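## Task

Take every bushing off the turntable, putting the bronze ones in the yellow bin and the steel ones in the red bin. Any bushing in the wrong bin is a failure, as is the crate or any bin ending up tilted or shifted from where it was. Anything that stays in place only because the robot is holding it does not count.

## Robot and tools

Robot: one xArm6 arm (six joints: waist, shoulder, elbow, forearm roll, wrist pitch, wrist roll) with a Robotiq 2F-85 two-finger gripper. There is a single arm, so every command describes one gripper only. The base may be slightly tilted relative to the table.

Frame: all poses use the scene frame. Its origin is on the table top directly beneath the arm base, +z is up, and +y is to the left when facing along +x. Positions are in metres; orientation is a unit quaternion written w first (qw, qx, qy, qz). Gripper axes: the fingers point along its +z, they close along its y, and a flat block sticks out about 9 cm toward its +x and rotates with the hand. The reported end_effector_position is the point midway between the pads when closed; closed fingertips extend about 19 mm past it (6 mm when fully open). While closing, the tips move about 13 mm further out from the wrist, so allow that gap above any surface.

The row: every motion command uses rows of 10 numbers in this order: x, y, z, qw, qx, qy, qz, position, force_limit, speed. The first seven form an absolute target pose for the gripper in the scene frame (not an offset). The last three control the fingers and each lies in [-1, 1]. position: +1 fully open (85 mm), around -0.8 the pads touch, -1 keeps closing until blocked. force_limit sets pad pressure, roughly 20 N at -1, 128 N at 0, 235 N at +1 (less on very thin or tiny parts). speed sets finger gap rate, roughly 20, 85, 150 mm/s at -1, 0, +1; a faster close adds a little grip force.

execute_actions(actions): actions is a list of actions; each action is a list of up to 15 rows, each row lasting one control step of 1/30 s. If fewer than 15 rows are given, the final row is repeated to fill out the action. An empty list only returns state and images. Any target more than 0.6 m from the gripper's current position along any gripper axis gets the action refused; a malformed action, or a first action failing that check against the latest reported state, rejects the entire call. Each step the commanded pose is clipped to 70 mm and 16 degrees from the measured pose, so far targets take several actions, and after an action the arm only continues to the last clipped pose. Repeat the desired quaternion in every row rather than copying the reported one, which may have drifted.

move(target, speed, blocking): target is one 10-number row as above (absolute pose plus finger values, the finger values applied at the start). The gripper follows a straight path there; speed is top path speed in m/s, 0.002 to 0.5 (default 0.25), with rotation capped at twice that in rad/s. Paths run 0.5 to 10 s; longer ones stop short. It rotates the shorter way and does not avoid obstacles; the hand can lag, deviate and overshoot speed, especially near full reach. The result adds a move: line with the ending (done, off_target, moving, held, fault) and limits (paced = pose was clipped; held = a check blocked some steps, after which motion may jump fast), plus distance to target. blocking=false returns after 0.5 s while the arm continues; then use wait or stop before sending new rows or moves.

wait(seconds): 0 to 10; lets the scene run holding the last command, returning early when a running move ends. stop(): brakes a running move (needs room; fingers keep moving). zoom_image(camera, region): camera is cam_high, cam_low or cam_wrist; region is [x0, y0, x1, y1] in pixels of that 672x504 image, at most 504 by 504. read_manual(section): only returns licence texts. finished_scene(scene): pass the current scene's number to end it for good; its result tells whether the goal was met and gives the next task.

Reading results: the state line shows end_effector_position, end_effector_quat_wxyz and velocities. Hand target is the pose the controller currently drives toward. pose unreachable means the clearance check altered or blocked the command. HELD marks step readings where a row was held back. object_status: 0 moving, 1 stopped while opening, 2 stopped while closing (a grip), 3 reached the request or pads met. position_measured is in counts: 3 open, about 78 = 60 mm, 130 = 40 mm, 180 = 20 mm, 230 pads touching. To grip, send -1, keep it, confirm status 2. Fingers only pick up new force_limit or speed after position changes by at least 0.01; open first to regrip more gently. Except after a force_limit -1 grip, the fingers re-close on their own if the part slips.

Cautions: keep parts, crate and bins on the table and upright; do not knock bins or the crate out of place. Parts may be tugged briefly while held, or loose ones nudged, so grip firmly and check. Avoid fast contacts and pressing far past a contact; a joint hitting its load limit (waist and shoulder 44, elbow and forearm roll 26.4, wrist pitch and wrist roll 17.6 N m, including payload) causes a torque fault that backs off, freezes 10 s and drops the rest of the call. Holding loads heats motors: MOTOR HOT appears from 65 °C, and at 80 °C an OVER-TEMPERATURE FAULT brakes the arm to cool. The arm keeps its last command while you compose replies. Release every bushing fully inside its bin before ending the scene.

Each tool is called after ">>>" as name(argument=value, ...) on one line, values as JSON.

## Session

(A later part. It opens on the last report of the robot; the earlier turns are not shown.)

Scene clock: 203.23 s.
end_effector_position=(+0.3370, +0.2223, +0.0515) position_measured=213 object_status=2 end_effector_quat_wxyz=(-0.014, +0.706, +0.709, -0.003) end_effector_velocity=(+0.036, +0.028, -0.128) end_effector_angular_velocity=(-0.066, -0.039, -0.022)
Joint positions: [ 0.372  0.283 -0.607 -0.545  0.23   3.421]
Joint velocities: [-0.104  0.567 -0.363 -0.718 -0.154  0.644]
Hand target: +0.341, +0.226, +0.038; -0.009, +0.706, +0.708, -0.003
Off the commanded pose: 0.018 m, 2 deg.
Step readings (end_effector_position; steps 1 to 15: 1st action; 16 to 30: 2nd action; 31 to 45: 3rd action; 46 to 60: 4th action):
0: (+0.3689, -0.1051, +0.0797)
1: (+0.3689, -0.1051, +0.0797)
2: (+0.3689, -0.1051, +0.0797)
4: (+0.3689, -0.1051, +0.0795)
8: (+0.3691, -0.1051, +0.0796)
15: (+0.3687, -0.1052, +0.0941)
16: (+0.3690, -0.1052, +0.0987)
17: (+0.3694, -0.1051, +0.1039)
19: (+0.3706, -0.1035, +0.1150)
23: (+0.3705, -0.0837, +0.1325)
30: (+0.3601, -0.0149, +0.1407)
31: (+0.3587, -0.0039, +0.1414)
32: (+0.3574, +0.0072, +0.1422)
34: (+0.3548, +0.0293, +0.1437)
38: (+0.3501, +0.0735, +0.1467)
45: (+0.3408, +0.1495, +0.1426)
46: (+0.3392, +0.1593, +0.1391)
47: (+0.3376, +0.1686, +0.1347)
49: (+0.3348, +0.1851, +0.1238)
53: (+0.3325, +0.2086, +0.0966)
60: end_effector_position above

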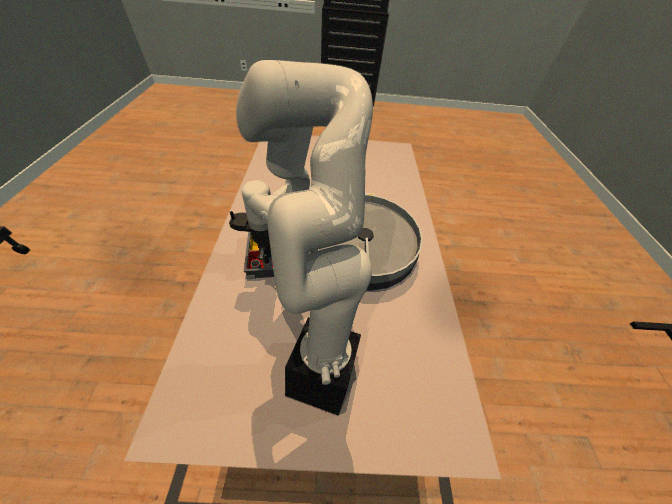

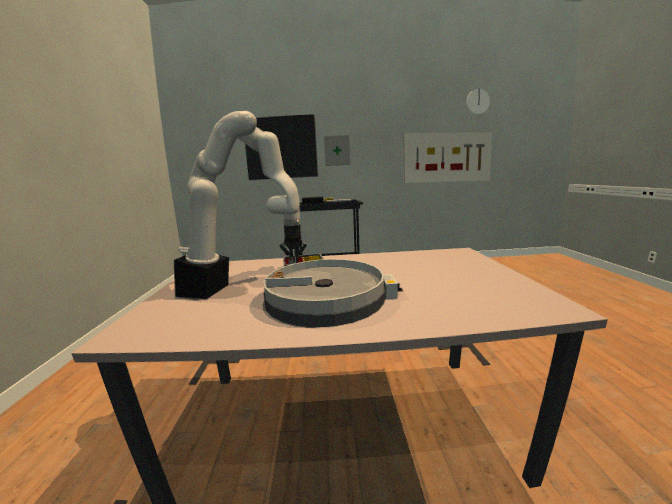

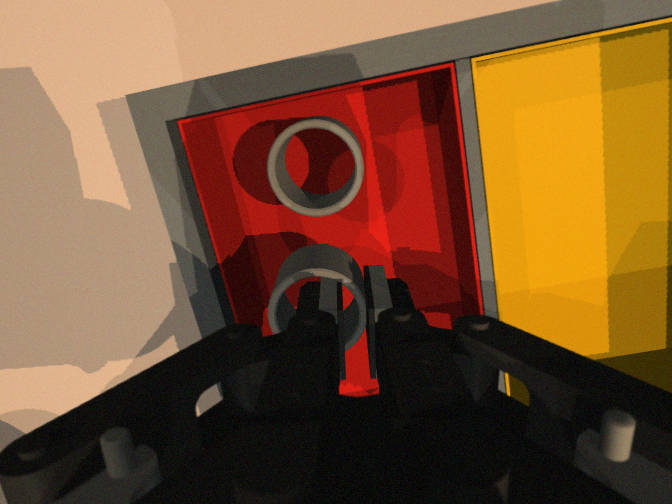

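>>> execute_actions(actions=[[[0.343,0.227,0.037,0,0.7071,0.7071,0,-1,-0.4,0],[0.344,0.227,0.036,0,0.7071,0.7071,0,-1,-0.4,0],[0.344,0.227,0.0355,0,0.7071,0.7071,0,-1,-0.4,0],[0.344,0.227,0.0355,0,0.7071,0.7071,0,-1,-0.4,0],[0.344,0.227,0.0355,0,0.7071,0.7071,0,-1,-0.4,0],[0.344,0.227,0.0355,0,0.7071,0.7071,0,-0.57,-0.4,0],[0.344,0.227,0.0355,0,0.7071,0.7071,0,-0.57,-0.4,0],[0.344,0.227,0.0355,0,0.7071,0.7071,0,-0.57,-0.4,0],[0.344,0.227,0.037,0,0.7071,0.7071,0,-0.57,-0.4,0],[0.344,0.227,0.040,0,0.7071,0.7071,0,-0.57,-0.4,0],[0.344,0.227,0.044,0,0.7071,0.7071,0,-0.57,-0.4,0],[0.344,0.227,0.049,0,0.7071,0.7071,0,-0.57,-0.4,0],[0.344,0.227,0.055,0,0.7071,0.7071,0,-0.57,-0.4,0],[0.344,0.227,0.062,0,0.7071,0.7071,0,-0.57,-0.4,0],[0.344,0.227,0.070,0,0.7071,0.7071,0,-0.57,-0.4,0]],[[0.344,0.227,0.078,0,0.7071,0.7071,0,-0.57,-0.4,0],[0.344,0.226,0.086,0,0.7071,0.7071,0,-0.57,-0.4,0],[0.344,0.224,0.094,0,0.7071,0.7071,0,-0.57,-0.4,0],[0.344,0.220,0.102,0,0.7071,0.7071,0,-0.57,-0.4,0],[0.344,0.215,0.109,0,0.7071,0.7071,0,-0.57,-0.4,0],[0.344,0.208,0.116,0,0.7071,0.7071,0,-0.49,-0.4,0],[0.344,0.200,0.122,0,0.7071,0.7071,0,-0.49,-0.4,0],[0.344,0.190,0.127,0,0.7071,0.7071,0,-0.49,-0.4,0],[0.344,0.179,0.131,0,0.7071,0.7071,0,-0.49,-0.4,0],[0.344,0.167,0.134,0,0.7071,0.7071,0,-0.49,-0.4,0],[0.344,0.155,0.136,0,0.7071,0.7071,0,-0.49,-0.4,0],[0.344,0.143,0.137,0,0.7071,0.7071,0,-0.49,-0.4,0],[0.344,0.131,0.137,0,0.7071,0.7071,0,-0.49,-0.4,0],[0.343,0.119,0.137,0,0.7071,0.7071,0,-0.49,-0.4,0],[0.343,0.107,0.137,0,0.7071,0.7071,0,-0.49,-0.4,0]],[[0.343,0.095,0.137,0,0.7071,0.7071,0,-0.49,-0.4,0],[0.342,0.083,0.137,0,0.7071,0.7071,0,-0.49,-0.4,0],[0.342,0.071,0.137,0,0.7071,0.7071,0,-0.49,-0.4,0],[0.342,0.059,0.137,0,0.7071,0.7071,0,-0.49,-0.4,0],[0.341,0.047,0.137,0,0.7071,0.7071,0,-0.49,-0.4,0],[0.341,0.035,0.137,0,0.7071,0.7071,0,-0.49,-0.4,0],[0.341,0.023,0.137,0,0.7071,0.7071,0,-0.49,-0.4,0],[0.340,0.011,0.137,0,0.7071,0.7071,0,-0.49,-0.4,0],[0.340,-0.001,0.137,0,0.7071,0.7071,0,-0.49,-0.4,0],[0.340,-0.013,0.137,0,0.7071,0.7071,0,-0.49,-0.4,0],[0.339,-0.025,0.136,0,0.7071,0.7071,0,-0.49,-0.4,0],[0.339,-0.037,0.134,0,0.7071,0.7071,0,-0.49,-0.4,0],[0.339,-0.048,0.131,0,0.7071,0.7071,0,-0.49,-0.4,0],[0.338,-0.058,0.128,0,0.7071,0.7071,0,-0.49,-0.4,0],[0.338,-0.067,0.124,0,0.7071,0.7071,0,-0.49,-0.4,0]],[[0.338,-0.075,0.120,0,0.7071,0.7071,0,-0.49,-0.4,0],[0.338,-0.082,0.117,0,0.7071,0.7071,0,-0.49,-0.4,0],[0.337,-0.088,0.114,0,0.7071,0.7071,0,-0.49,-0.4,0],[0.337,-0.093,0.111,0,0.7071,0.7071,0,-0.49,-0.4,0],[0.337,-0.097,0.109,0,0.7071,0.7071,0,-0.49,-0.4,0],[0.337,-0.100,0.107,0,0.7071,0.7071,0,-0.49,-0.4,0],[0.337,-0.102,0.105,0,0.7071,0.7071,0,-0.49,-0.4,0],[0.337,-0.104,0.104,0,0.7071,0.7071,0,-0.49,-0.4,0],[0.337,-0.105,0.103,0,0.7071,0.7071,0,-0.49,-0.4,0]]])

Scene clock: 220.97 s.
end_effector_position=(+0.3352, -0.1025, +0.1059) position_measured=191 object_status=3 end_effector_quat_wxyz=(+0.009, +0.709, +0.705, -0.011) end_effector_velocity=(+0.019, -0.022, -0.030) end_effector_angular_velocity=(+0.148, -0.001, +0.043)
Joint positions: [-0.472 -0.175 -0.273 -0.087  0.242  2.147]
Joint velocities: [-0.03   0.217 -0.122  0.598 -0.066 -0.651]
Hand target: +0.337, -0.105, +0.103; +0.004, +0.708, +0.706, -0.004
Off the commanded pose: 0.004 m, 2 deg.
Step readings (end_effector_position; steps 1 to 15: 1st action; 16 to 30: 2nd action; 31 to 45: 3rd action; 46 to 60: 4th action):
0: (+0.3415, +0.2261, +0.0381)
1: (+0.3415, +0.2261, +0.0381)
2: (+0.3415, +0.2261, +0.0381)
4: (+0.3424, +0.2266, +0.0374)
8: (+0.3436, +0.2269, +0.0359)
15: (+0.3434, +0.2268, +0.0462)
16: (+0.3435, +0.2270, +0.0507)
17: (+0.3437, +0.2273, +0.0559)
19: (+0.3441, +0.2276, +0.0678)
23: (+0.3448, +0.2207, +0.0936)
30: (+0.3453, +0.1628, +0.1211)
31: (+0.3447, +0.1518, +0.1225)
32: (+0.3440, +0.1407, +0.1236)
34: (+0.3425, +0.1183, +0.1252)
38: (+0.3404, +0.0741, +0.1277)
45: (+0.3373, -0.0023, +0.1306)
46: (+0.3367, -0.0133, +0.1303)
47: (+0.3360, -0.0242, +0.1298)
49: (+0.3340, -0.0457, +0.1276)
53: (+0.3310, -0.0801, +0.1196)
60: end_effector_position above

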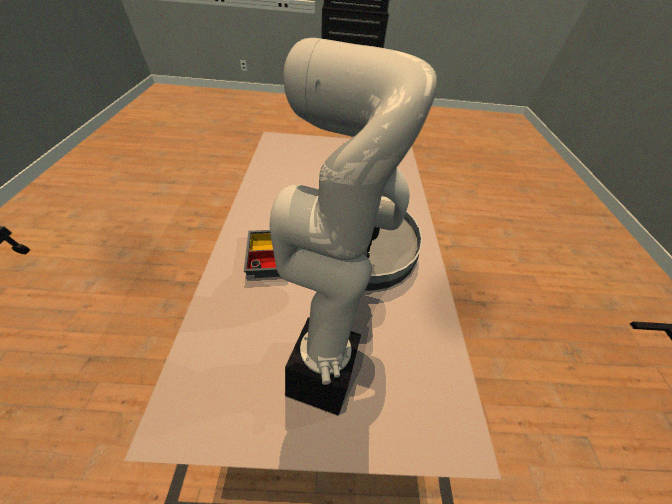

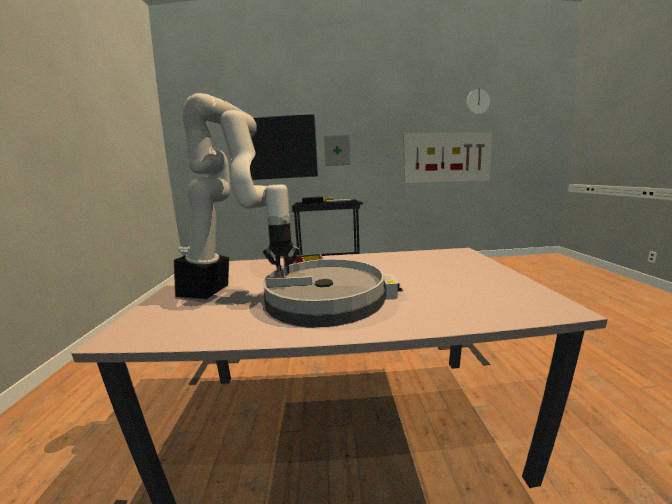

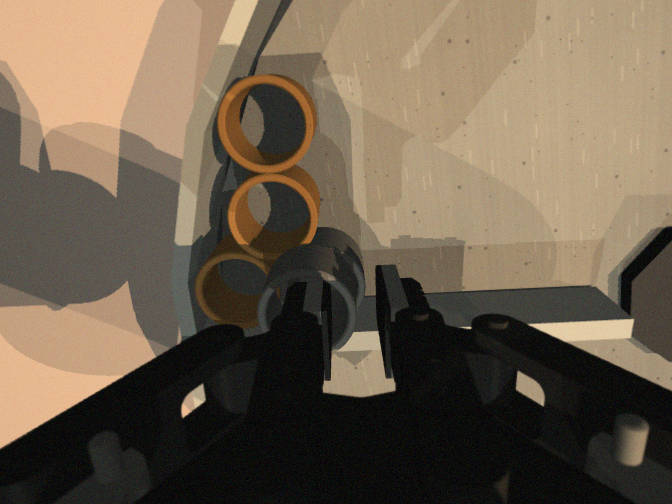

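>>> execute_actions(actions=[])

>>> zoom_image(camera="cam_wrist", region=[200, 200, 440, 380])

>>> zoom_image(camera="cam_low", region=[255, 225, 345, 300])

Scene clock: 223.43 s.
end_effector_position=(+0.3371, -0.1047, +0.1032) position_measured=191 object_status=3 end_effector_quat_wxyz=(+0.004, +0.708, +0.706, -0.004) end_effector_velocity=(-0.000, +0.000, -0.000) end_effector_angular_velocity=(+0.000, +0.000, +0.001)
Joint positions: [-0.474 -0.154 -0.286 -0.016  0.238  2.073]
Joint velocities: [ 0.     0.    -0.    -0.     0.    -0.001]
Hand target: +0.337, -0.105, +0.103; +0.004, +0.708, +0.706, -0.004
Off the commanded pose: 0.000 m, 1 deg.

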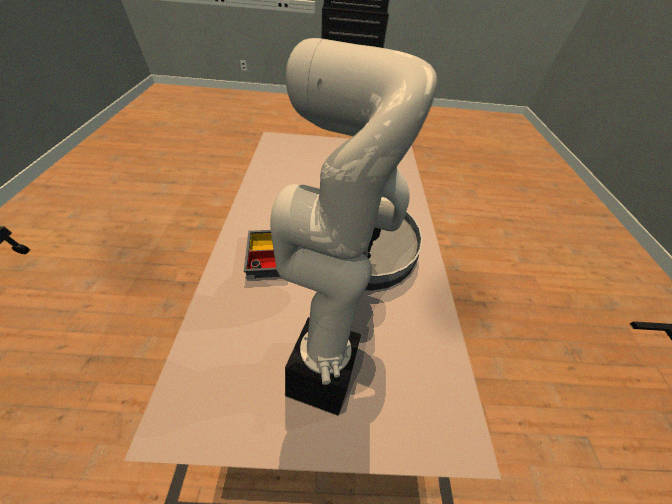

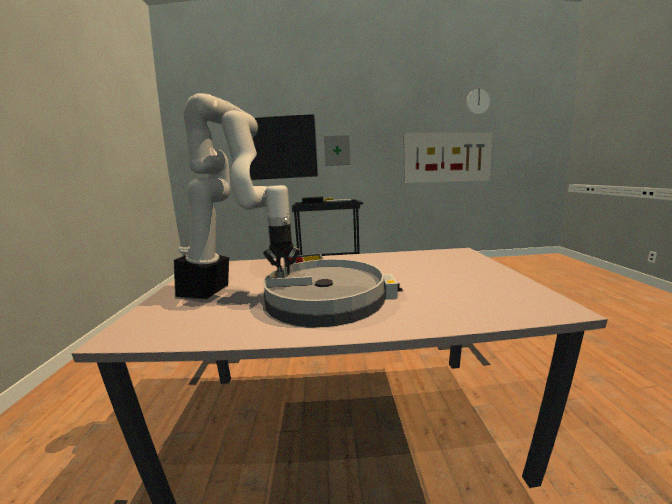

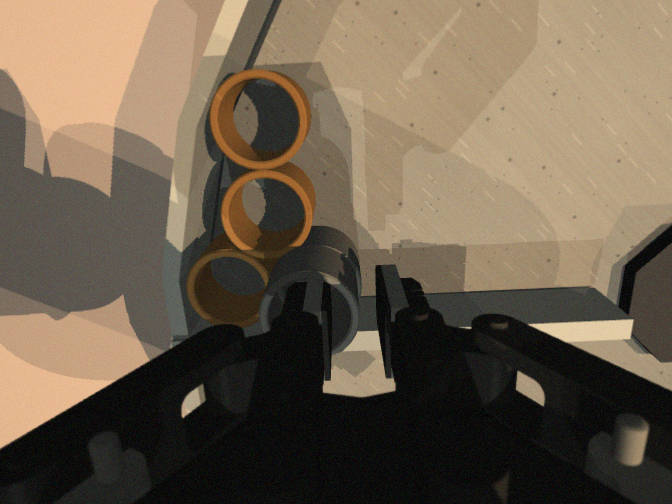

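Region (200, 200, 440, 380) of cam_wrist's 672x504 image, scaled by 2.100, with more detail than that image has; it fills the top 378 rows of this view, and the rest is white.

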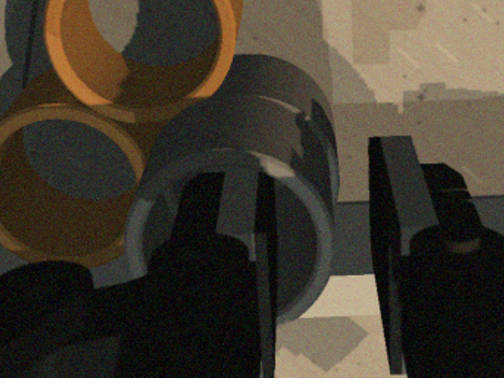

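Region (255, 225, 345, 300) of cam_low's 672x504 image, scaled by 5.600, with more detail than that image has.

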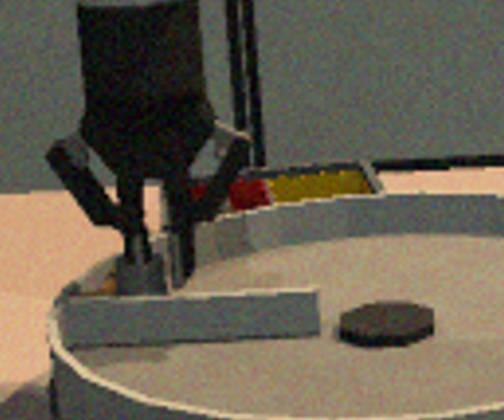

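>>> execute_actions(actions=[[[0.337,-0.105,0.103,0,0.7071,0.7071,0,-1,-0.7,-0.3],[0.337,-0.105,0.103,0,0.7071,0.7071,0,-1,-0.7,-0.3],[0.337,-0.105,0.103,0,0.7071,0.7071,0,-1,-0.7,-0.3],[0.337,-0.105,0.103,0,0.7071,0.7071,0,-1,-0.7,-0.3],[0.337,-0.105,0.103,0,0.7071,0.7071,0,-1,-0.7,-0.3],[0.337,-0.105,0.103,0,0.7071,0.7071,0,-1,-0.7,-0.3],[0.337,-0.105,0.103,0,0.7071,0.7071,0,-1,-0.7,-0.3],[0.337,-0.105,0.103,0,0.7071,0.7071,0,-1,-0.7,-0.3],[0.337,-0.105,0.1045,0,0.7071,0.7071,0,-1,-0.7,-0.3],[0.337,-0.105,0.107,0,0.7071,0.7071,0,-1,-0.7,-0.3],[0.337,-0.105,0.111,0,0.7071,0.7071,0,-1,-0.7,-0.3],[0.337,-0.105,0.116,0,0.7071,0.7071,0,-1,-0.7,-0.3],[0.337,-0.104,0.122,0,0.7071,0.7071,0,-1,-0.7,-0.3],[0.338,-0.102,0.128,0,0.7071,0.7071,0,-1,-0.7,-0.3],[0.338,-0.098,0.134,0,0.7071,0.7071,0,-1,-0.7,-0.3]],[[0.339,-0.092,0.139,0,0.7071,0.7071,0,-1,-0.7,-0.3],[0.340,-0.084,0.143,0,0.7071,0.7071,0,-1,-0.7,-0.3],[0.341,-0.074,0.146,0,0.7071,0.7071,0,-1,-0.7,-0.3],[0.342,-0.063,0.148,0,0.7071,0.7071,0,-1,-0.7,-0.3],[0.343,-0.051,0.149,0,0.7071,0.7071,0,-1,-0.7,-0.3],[0.344,-0.039,0.149,0,0.7071,0.7071,0,-1,-0.7,-0.3],[0.345,-0.027,0.149,0,0.7071,0.7071,0,-1,-0.7,-0.3],[0.346,-0.015,0.149,0,0.7071,0.7071,0,-1,-0.7,-0.3],[0.346,-0.003,0.149,0,0.7071,0.7071,0,-1,-0.7,-0.3],[0.346,0.009,0.149,0,0.7071,0.7071,0,-1,-0.7,-0.3],[0.346,0.021,0.149,0,0.7071,0.7071,0,-1,-0.7,-0.3],[0.346,0.033,0.149,0,0.7071,0.7071,0,-1,-0.7,-0.3],[0.346,0.045,0.149,0,0.7071,0.7071,0,-1,-0.7,-0.3],[0.346,0.057,0.149,0,0.7071,0.7071,0,-1,-0.7,-0.3],[0.346,0.069,0.148,0,0.7071,0.7071,0,-1,-0.7,-0.3]],[[0.346,0.081,0.147,0,0.7071,0.7071,0,-1,-0.7,-0.3],[0.346,0.093,0.146,0,0.7071,0.7071,0,-1,-0.7,-0.3],[0.346,0.105,0.144,0,0.7071,0.7071,0,-1,-0.7,-0.3],[0.346,0.117,0.142,0,0.7071,0.7071,0,-1,-0.7,-0.3],[0.346,0.129,0.139,0,0.7071,0.7071,0,-1,-0.7,-0.3],[0.346,0.141,0.136,0,0.7071,0.7071,0,-1,-0.7,-0.3],[0.346,0.153,0.132,0,0.7071,0.7071,0,-1,-0.7,-0.3],[0.346,0.164,0.128,0,0.7071,0.7071,0,-1,-0.7,-0.3],[0.346,0.174,0.123,0,0.7071,0.7071,0,-1,-0.7,-0.3],[0.346,0.183,0.118,0,0.7071,0.7071,0,-1,-0.7,-0.3],[0.346,0.191,0.113,0,0.7071,0.7071,0,-1,-0.7,-0.3],[0.346,0.198,0.107,0,0.7071,0.7071,0,-1,-0.7,-0.3],[0.346,0.204,0.101,0,0.7071,0.7071,0,-1,-0.7,-0.3],[0.346,0.210,0.095,0,0.7071,0.7071,0,-1,-0.7,-0.3],[0.345,0.215,0.089,0,0.7071,0.7071,0,-1,-0.7,-0.3]],[[0.345,0.219,0.083,0,0.7071,0.7071,0,-1,-0.7,-0.3],[0.345,0.222,0.077,0,0.7071,0.7071,0,-1,-0.7,-0.3],[0.344,0.224,0.071,0,0.7071,0.7071,0,-1,-0.7,-0.3],[0.344,0.226,0.065,0,0.7071,0.7071,0,-1,-0.7,-0.3],[0.343,0.227,0.059,0,0.7071,0.7071,0,-1,-0.7,-0.3],[0.343,0.227,0.054,0,0.7071,0.7071,0,-1,-0.7,-0.3],[0.342,0.227,0.049,0,0.7071,0.7071,0,-1,-0.7,-0.3],[0.342,0.227,0.045,0,0.7071,0.7071,0,-1,-0.7,-0.3],[0.341,0.227,0.042,0,0.7071,0.7071,0,-1,-0.7,-0.3],[0.341,0.227,0.039,0,0.7071,0.7071,0,-1,-0.7,-0.3],[0.341,0.227,0.037,0,0.7071,0.7071,0,-1,-0.7,-0.3],[0.341,0.227,0.0355,0,0.7071,0.7071,0,-1,-0.7,-0.3],[0.341,0.227,0.0345,0,0.7071,0.7071,0,-1,-0.7,-0.3]]])

Scene clock: 237.87 s.
end_effector_position=(+0.3367, +0.2240, +0.0432) position_measured=211 object_status=2 end_effector_quat_wxyz=(-0.012, +0.706, +0.708, -0.004) end_effector_velocity=(+0.027, +0.020, -0.085) end_effector_angular_velocity=(-0.060, -0.061, -0.018)
Joint positions: [ 0.366  0.317 -0.624 -0.599  0.218  3.471]
Joint velocities: [-0.072  0.382 -0.269 -0.65  -0.078  0.597]
Hand target: +0.340, +0.227, +0.035; -0.007, +0.706, +0.708, -0.003
Off the commanded pose: 0.010 m, 1 deg.
Step readings (end_effector_position; steps 1 to 15: 1st action; 16 to 30: 2nd action; 31 to 45: 3rd action; 46 to 60: 4th action):
0: (+0.3371, -0.1047, +0.1032)
1: (+0.3371, -0.1047, +0.1032)
2: (+0.3371, -0.1047, +0.1031)
4: (+0.3370, -0.1048, +0.1030)
8: (+0.3371, -0.1050, +0.1031)
15: (+0.3366, -0.1045, +0.1128)
16: (+0.3373, -0.1039, +0.1168)
17: (+0.3383, -0.1023, +0.1212)
19: (+0.3406, -0.0953, +0.1297)
23: (+0.3434, -0.0658, +0.1398)
30: (+0.3423, +0.0076, +0.1458)
31: (+0.3418, +0.0186, +0.1465)
32: (+0.3416, +0.0296, +0.1472)
34: (+0.3411, +0.0515, +0.1482)
38: (+0.3392, +0.0952, +0.1473)
45: (+0.3348, +0.1662, +0.1300)
46: (+0.3343, +0.1749, +0.1253)
47: (+0.3338, +0.1831, +0.1200)
49: (+0.3331, +0.1975, +0.1079)
53: (+0.3329, +0.2154, +0.0801)
60: end_effector_position above

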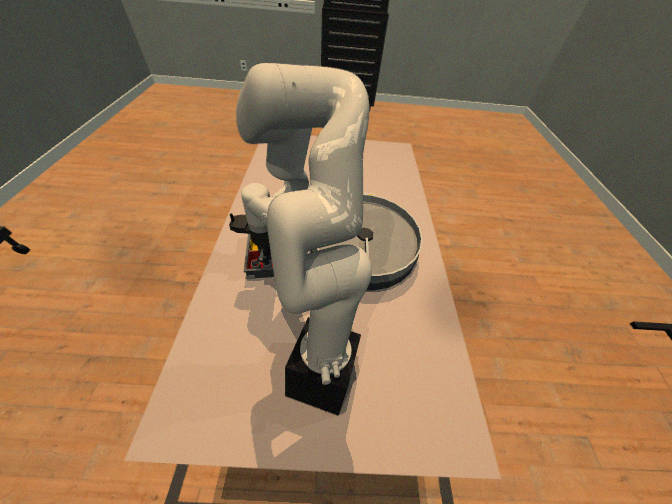

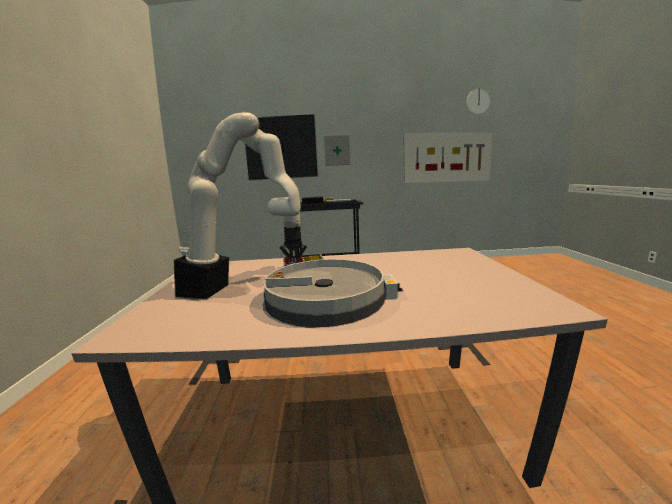

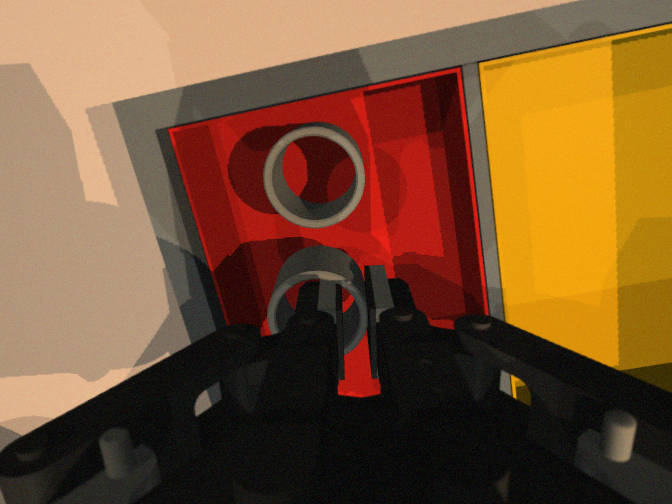

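>>> execute_actions(actions=[[[0.341,0.227,0.034,0,0.7071,0.7071,0,-1,-0.7,-0.3],[0.341,0.227,0.0335,0,0.7071,0.7071,0,-1,-0.7,-0.3],[0.341,0.227,0.033,0,0.7071,0.7071,0,-0.57,-0.7,0],[0.341,0.227,0.0325,0,0.7071,0.7071,0,-0.57,-0.7,0],[0.341,0.227,0.0315,0,0.7071,0.7071,0,-0.57,-0.7,0],[0.341,0.227,0.0305,0,0.7071,0.7071,0,-0.57,-0.7,0],[0.341,0.227,0.030,0,0.7071,0.7071,0,-0.57,-0.7,0],[0.341,0.227,0.030,0,0.7071,0.7071,0,-0.57,-0.7,0],[0.341,0.227,0.030,0,0.7071,0.7071,0,-0.57,-0.7,0],[0.341,0.227,0.030,0,0.7071,0.7071,0,-0.57,-0.7,0],[0.341,0.227,0.032,0,0.7071,0.7071,0,-0.57,-0.7,0],[0.341,0.227,0.036,0,0.7071,0.7071,0,-0.57,-0.7,0],[0.341,0.227,0.041,0,0.7071,0.7071,0,-0.57,-0.7,0],[0.341,0.227,0.047,0,0.7071,0.7071,0,-0.57,-0.7,0],[0.341,0.227,0.054,0,0.7071,0.7071,0,-0.57,-0.7,0]]])

>>> wait(seconds=0.3)

Scene clock: 241.73 s.
end_effector_position=(+0.3403, +0.2265, +0.0352) position_measured=201 object_status=0 end_effector_quat_wxyz=(-0.000, +0.707, +0.707, -0.001) end_effector_velocity=(-0.000, +0.001, +0.090) end_effector_angular_velocity=(+0.001, -0.031, -0.007)
Joint positions: [ 0.359  0.355 -0.656 -0.731  0.215  3.598]
Joint velocities: [ 0.106 -0.344  0.173  0.384  0.137 -0.288]
Hand target: +0.341, +0.227, +0.052; +0.002, +0.707, +0.707, +0.003
Off the commanded pose: 0.019 m, 0 deg.
Step readings (end_effector_position):
0: (+0.3398, +0.2267, +0.0354)
1: (+0.3398, +0.2267, +0.0354)
2: (+0.3399, +0.2267, +0.0354)
4: (+0.3405, +0.2269, +0.0347)
8: (+0.3410, +0.2271, +0.0320)
15: end_effector_position above

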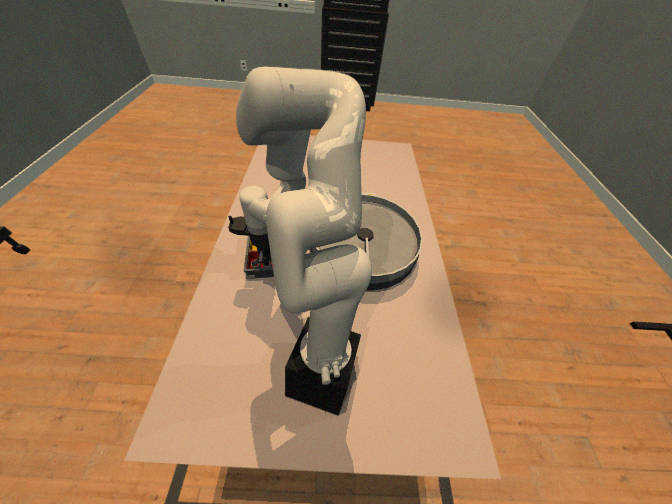

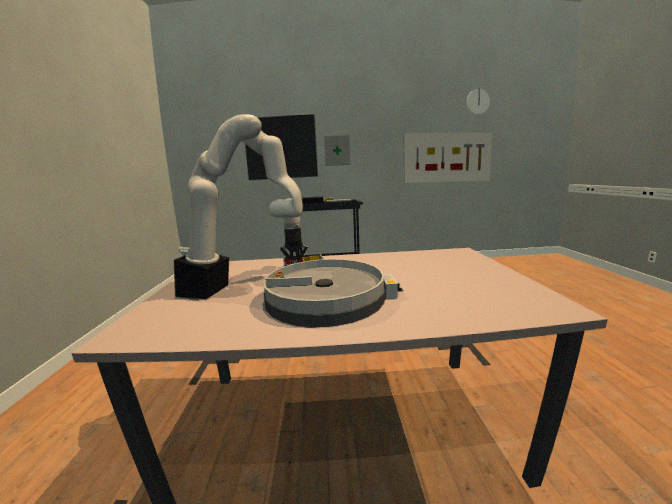

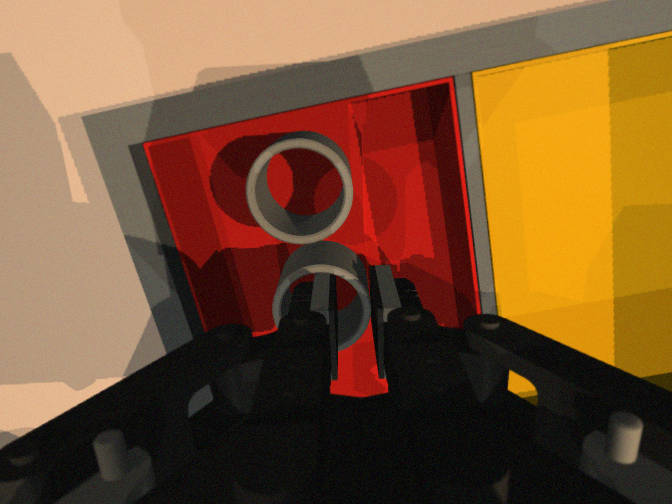

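Scene clock: 242.03 s.
end_effector_position=(+0.3406, +0.2275, +0.0512) position_measured=201 object_status=3 end_effector_quat_wxyz=(+0.002, +0.707, +0.707, +0.003) end_effector_velocity=(-0.007, -0.005, +0.001) end_effector_angular_velocity=(-0.010, +0.013, +0.000)
Joint positions: [ 0.378  0.296 -0.629 -0.668  0.239  3.55 ]
Joint velocities: [ 0.004 -0.013  0.018  0.024  0.012 -0.019]
Hand target: +0.341, +0.227, +0.052; +0.002, +0.707, +0.707, +0.003
Off the commanded pose: 0.003 m, 0 deg.
wait: 0.30 s; no rest

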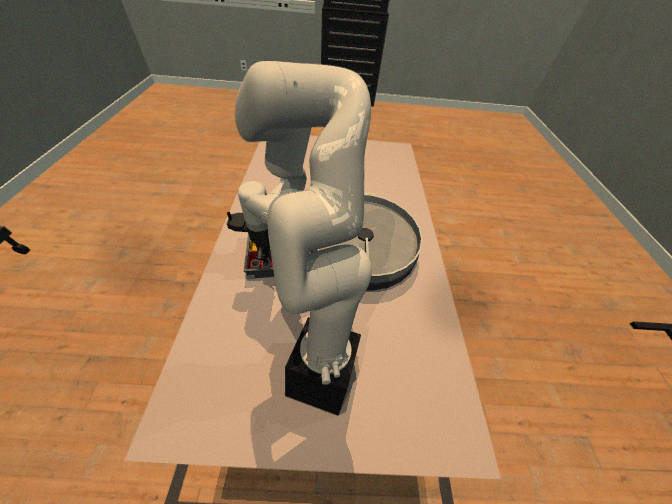

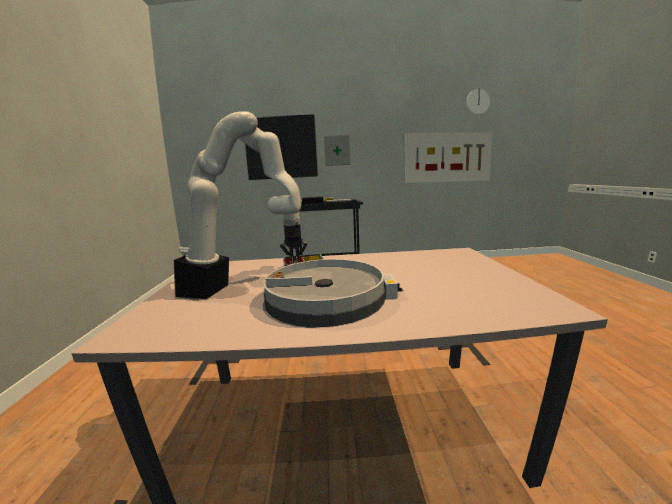

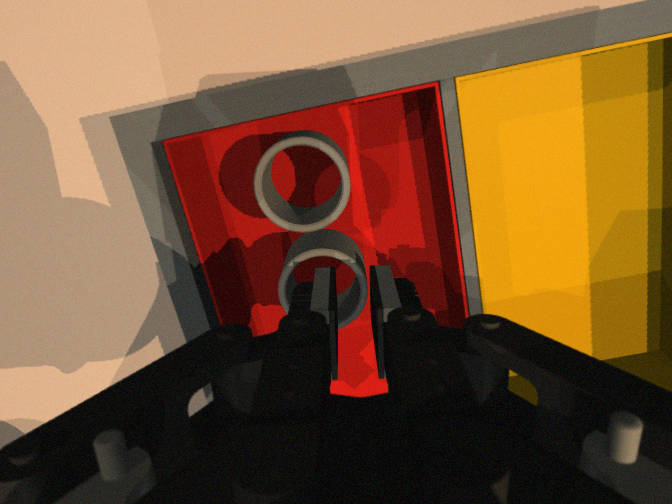

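>>> execute_actions(actions=[])

Scene clock: 251.63 s.
end_effector_position=(+0.3406, +0.2275, +0.0517) position_measured=201 object_status=3 end_effector_quat_wxyz=(+0.002, +0.707, +0.707, +0.003) end_effector_velocity=(-0.000, -0.000, -0.000) end_effector_angular_velocity=(-0.000, +0.000, +0.000)
Joint positions: [ 0.379  0.294 -0.628 -0.666  0.24   3.549]
Joint velocities: [-0.  0.  0.  0.  0. -0.]
Hand target: +0.341, +0.227, +0.052; +0.002, +0.707, +0.707, +0.003
Off the commanded pose: 0.002 m, 0 deg.

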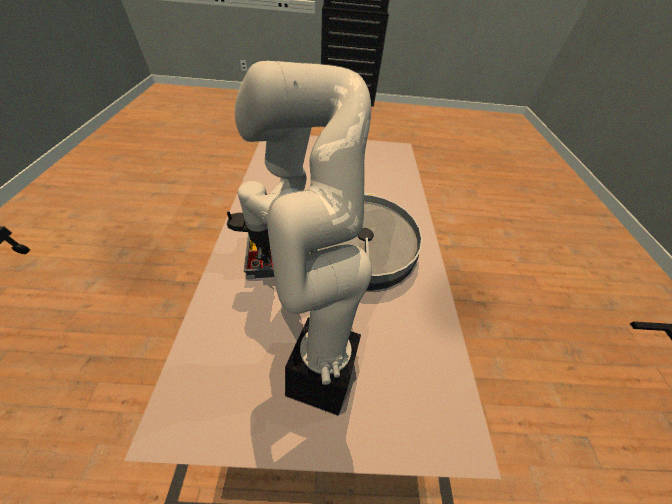

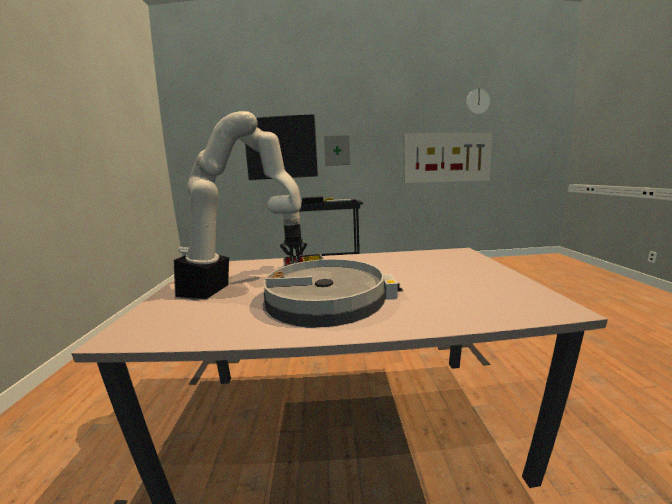

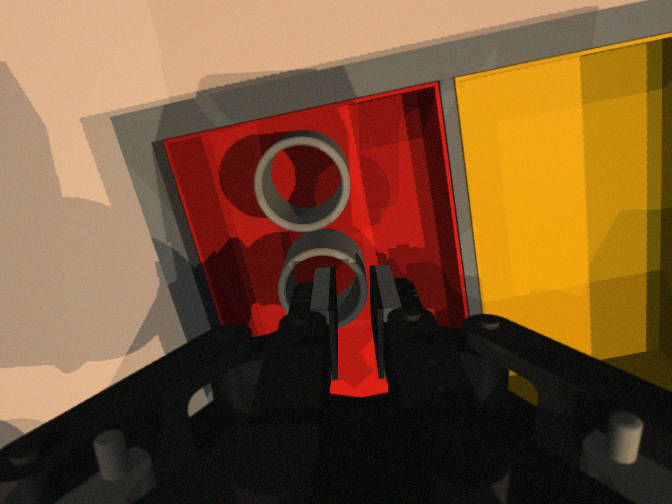

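>>> execute_actions(actions=[[[0.341,0.227,0.060,0,0.7071,0.7071,0,-0.57,-0.7,0],[0.341,0.227,0.070,0,0.7071,0.7071,0,-0.57,-0.7,0],[0.341,0.223,0.081,0,0.7071,0.7071,0,-0.57,-0.7,0],[0.341,0.215,0.092,0,0.7071,0.7071,0,-0.49,-0.7,0],[0.341,0.205,0.102,0,0.7071,0.7071,0,-0.49,-0.7,0],[0.341,0.193,0.112,0,0.7071,0.7071,0,-0.49,-0.7,0],[0.341,0.180,0.121,0,0.7071,0.7071,0,-0.49,-0.7,0],[0.341,0.167,0.128,0,0.7071,0.7071,0,-0.49,-0.7,0],[0.341,0.153,0.134,0,0.7071,0.7071,0,-0.49,-0.7,0],[0.341,0.139,0.137,0,0.7071,0.7071,0,-0.49,-0.7,0],[0.341,0.125,0.138,0,0.7071,0.7071,0,-0.49,-0.7,0],[0.341,0.111,0.138,0,0.7071,0.7071,0,-0.49,-0.7,0],[0.341,0.097,0.138,0,0.7071,0.7071,0,-0.49,-0.7,0],[0.341,0.083,0.138,0,0.7071,0.7071,0,-0.49,-0.7,0],[0.341,0.069,0.138,0,0.7071,0.7071,0,-0.49,-0.7,0]],[[0.341,0.055,0.138,0,0.7071,0.7071,0,-0.49,-0.7,0],[0.341,0.041,0.138,0,0.7071,0.7071,0,-0.49,-0.7,0],[0.340,0.027,0.138,0,0.7071,0.7071,0,-0.49,-0.7,0],[0.340,0.013,0.138,0,0.7071,0.7071,0,-0.49,-0.7,0],[0.340,-0.001,0.138,0,0.7071,0.7071,0,-0.49,-0.7,0],[0.339,-0.015,0.137,0,0.7071,0.7071,0,-0.49,-0.7,0],[0.339,-0.029,0.135,0,0.7071,0.7071,0,-0.49,-0.7,0],[0.339,-0.043,0.132,0,0.7071,0.7071,0,-0.49,-0.7,0],[0.338,-0.056,0.128,0,0.7071,0.7071,0,-0.49,-0.7,0],[0.338,-0.068,0.124,0,0.7071,0.7071,0,-0.49,-0.7,0],[0.338,-0.079,0.120,0,0.7071,0.7071,0,-0.49,-0.7,0],[0.337,-0.088,0.116,0,0.7071,0.7071,0,-0.49,-0.7,0],[0.337,-0.095,0.112,0,0.7071,0.7071,0,-0.49,-0.7,0],[0.337,-0.100,0.109,0,0.7071,0.7071,0,-0.49,-0.7,0],[0.337,-0.103,0.106,0,0.7071,0.7071,0,-0.49,-0.7,0]],[[0.337,-0.105,0.104,0,0.7071,0.7071,0,-0.49,-0.7,0],[0.337,-0.105,0.103,0,0.7071,0.7071,0,-0.49,-0.7,0]]])

Scene clock: 259.43 s.
end_effector_position=(+0.3364, -0.1033, +0.1039) position_measured=191 object_status=3 end_effector_quat_wxyz=(+0.010, +0.709, +0.706, -0.010) end_effector_velocity=(+0.010, -0.009, -0.012) end_effector_angular_velocity=(+0.155, +0.017, +0.032)
Joint positions: [-0.474 -0.162 -0.277 -0.088  0.231  2.146]
Joint velocities: [ 0.01   0.099 -0.087  0.634  0.037 -0.64 ]
Hand target: +0.337, -0.105, +0.103; +0.004, +0.708, +0.707, -0.004
Off the commanded pose: 0.002 m, 2 deg.
Step readings (end_effector_position; steps 1 to 15: 1st action; 16 to 30: 2nd action; 31 to 45: 3rd action):
0: (+0.3406, +0.2275, +0.0517)
1: (+0.3406, +0.2275, +0.0517)
2: (+0.3406, +0.2273, +0.0519)
4: (+0.3396, +0.2262, +0.0565)
8: (+0.3421, +0.2151, +0.0828)
15: (+0.3429, +0.1492, +0.1125)
16: (+0.3424, +0.1384, +0.1142)
17: (+0.3420, +0.1275, +0.1157)
19: (+0.3411, +0.1056, +0.1180)
23: (+0.3393, +0.0619, +0.1213)
30: (+0.3343, -0.0150, +0.1202)
31: (+0.3335, -0.0259, +0.1194)
32: (+0.3327, -0.0368, +0.1185)
34: (+0.3308, -0.0583, +0.1161)
38: (+0.3314, -0.0910, +0.1111)
45: end_effector_position above

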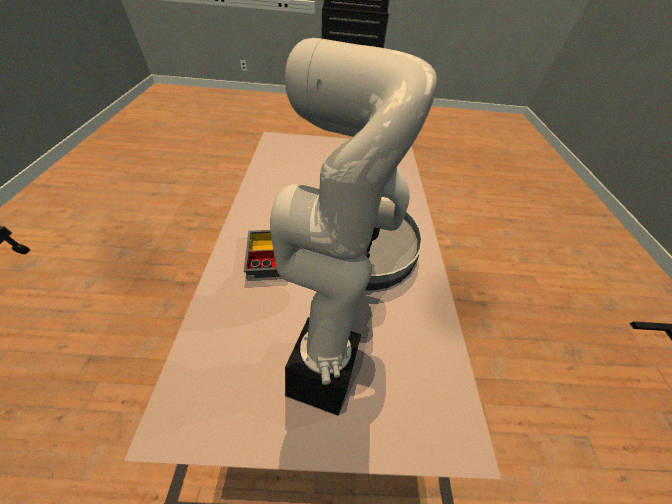

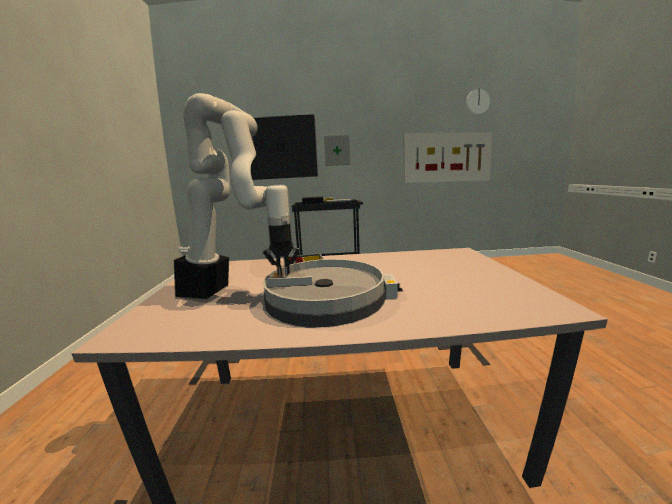

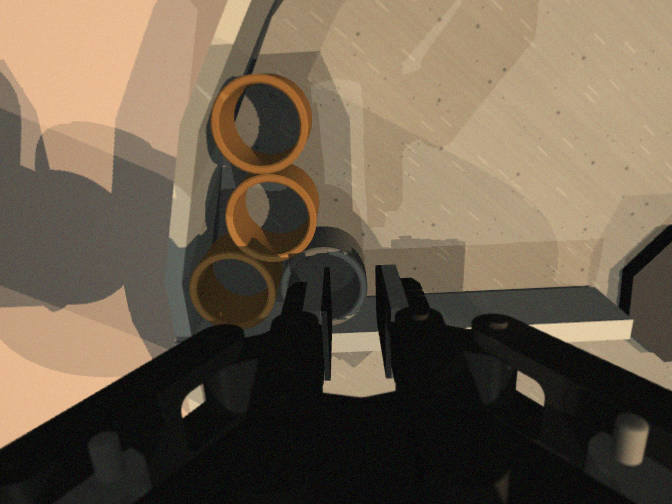

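>>> execute_actions(actions=[])

Scene clock: 260.57 s.
end_effector_position=(+0.3373, -0.1045, +0.1030) position_measured=191 object_status=3 end_effector_quat_wxyz=(+0.004, +0.708, +0.707, -0.004) end_effector_velocity=(+0.000, -0.000, +0.000) end_effector_angular_velocity=(-0.000, -0.001, +0.000)
Joint positions: [-0.473 -0.153 -0.286 -0.015  0.237  2.072]
Joint velocities: [-0.    -0.001 -0.    -0.    -0.    -0.001]
Hand target: +0.337, -0.105, +0.103; +0.004, +0.708, +0.707, -0.004
Off the commanded pose: 0.001 m, 1 deg.

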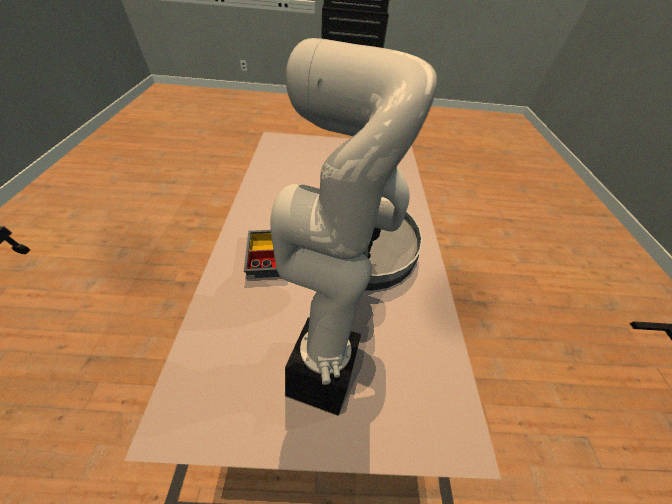

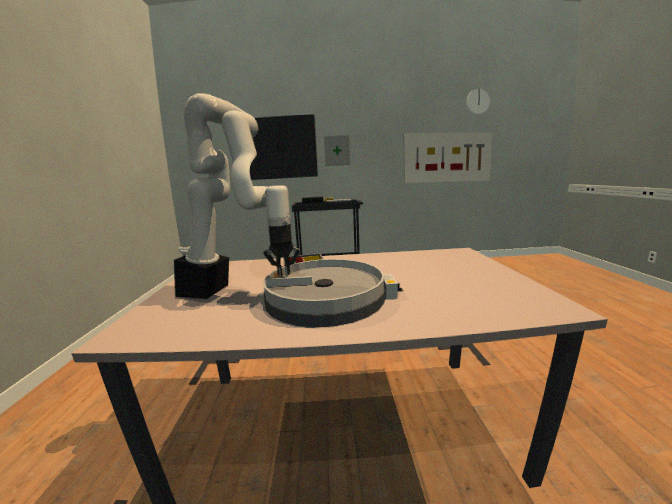

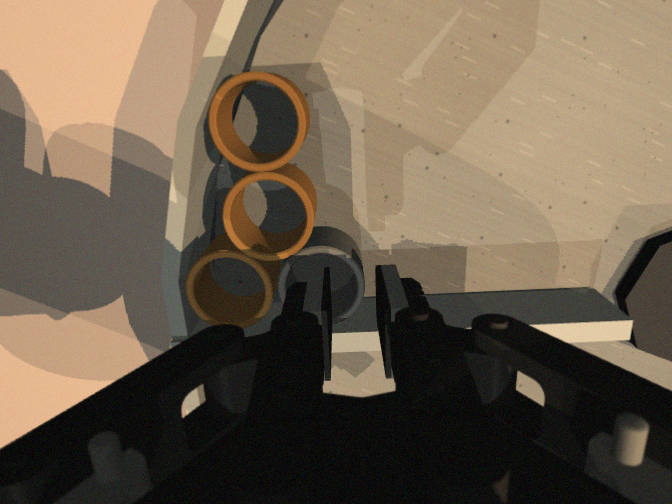

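>>> zoom_image(camera="cam_wrist", region=[230, 200, 430, 350])

Region (230, 200, 430, 350) of cam_wrist's 672x504 image, scaled by 2.520, with more detail than that image has; it fills the top 378 rows of this view, and the rest is white.

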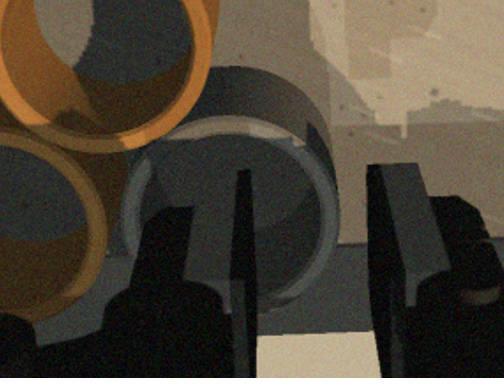

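>>> execute_actions(actions=[[[0.3387,-0.1042,0.1025,0,0.7071,0.7071,0,-0.49,-0.7,0],[0.3387,-0.1042,0.1015,0,0.7071,0.7071,0,-0.49,-0.7,0],[0.3387,-0.1042,0.1000,0,0.7071,0.7071,0,-0.49,-0.7,0],[0.3387,-0.1042,0.0980,0,0.7071,0.7071,0,-0.49,-0.7,0],[0.3387,-0.1042,0.0955,0,0.7071,0.7071,0,-0.49,-0.7,0],[0.3387,-0.1042,0.0930,0,0.7071,0.7071,0,-0.49,-0.7,0],[0.3387,-0.1042,0.0905,0,0.7071,0.7071,0,-0.49,-0.7,0],[0.3387,-0.1042,0.0880,0,0.7071,0.7071,0,-0.49,-0.7,0],[0.3387,-0.1042,0.0855,0,0.7071,0.7071,0,-0.49,-0.7,0],[0.3387,-0.1042,0.0830,0,0.7071,0.7071,0,-0.49,-0.7,0],[0.3387,-0.1042,0.0810,0,0.7071,0.7071,0,-0.49,-0.7,0],[0.3387,-0.1042,0.0795,0,0.7071,0.7071,0,-0.49,-0.7,0]]])

Scene clock: 266.00 s.
end_effector_position=(+0.3377, -0.1039, +0.0824) position_measured=191 object_status=3 end_effector_quat_wxyz=(-0.001, +0.707, +0.707, -0.001) end_effector_velocity=(+0.000, +0.000, -0.036) end_effector_angular_velocity=(+0.005, +0.002, -0.000)
Joint positions: [-0.467 -0.052 -0.304  0.035  0.158  2.028]
Joint velocities: [ 0.009  0.176 -0.032  0.046 -0.14  -0.036]
Hand target: +0.339, -0.104, +0.080; -0.000, +0.707, +0.707, -0.000
Off the commanded pose: 0.003 m, 0 deg.
Step readings (end_effector_position):
0: (+0.3373, -0.1045, +0.1030)
1: (+0.3373, -0.1045, +0.1030)
2: (+0.3374, -0.1045, +0.1029)
4: (+0.3382, -0.1044, +0.1023)
8: (+0.3387, -0.1043, +0.0968)
15: end_effector_position above

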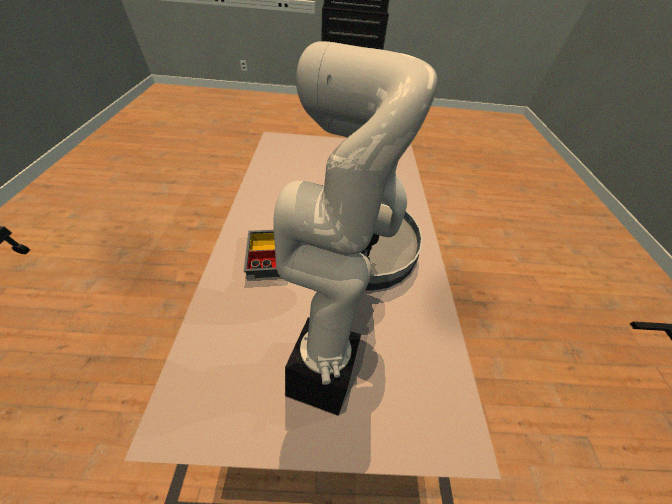

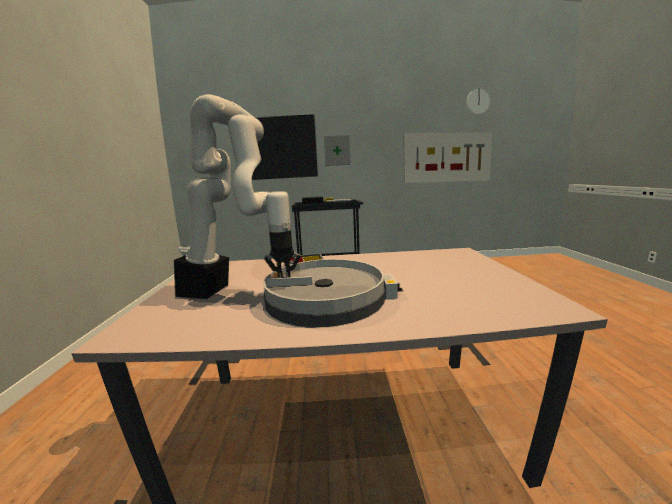

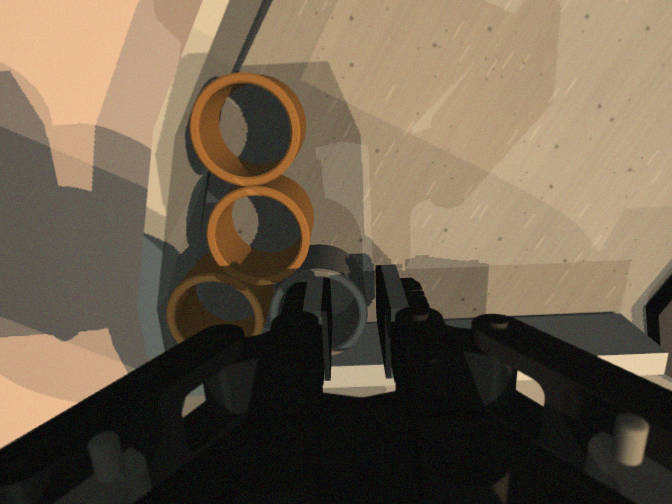

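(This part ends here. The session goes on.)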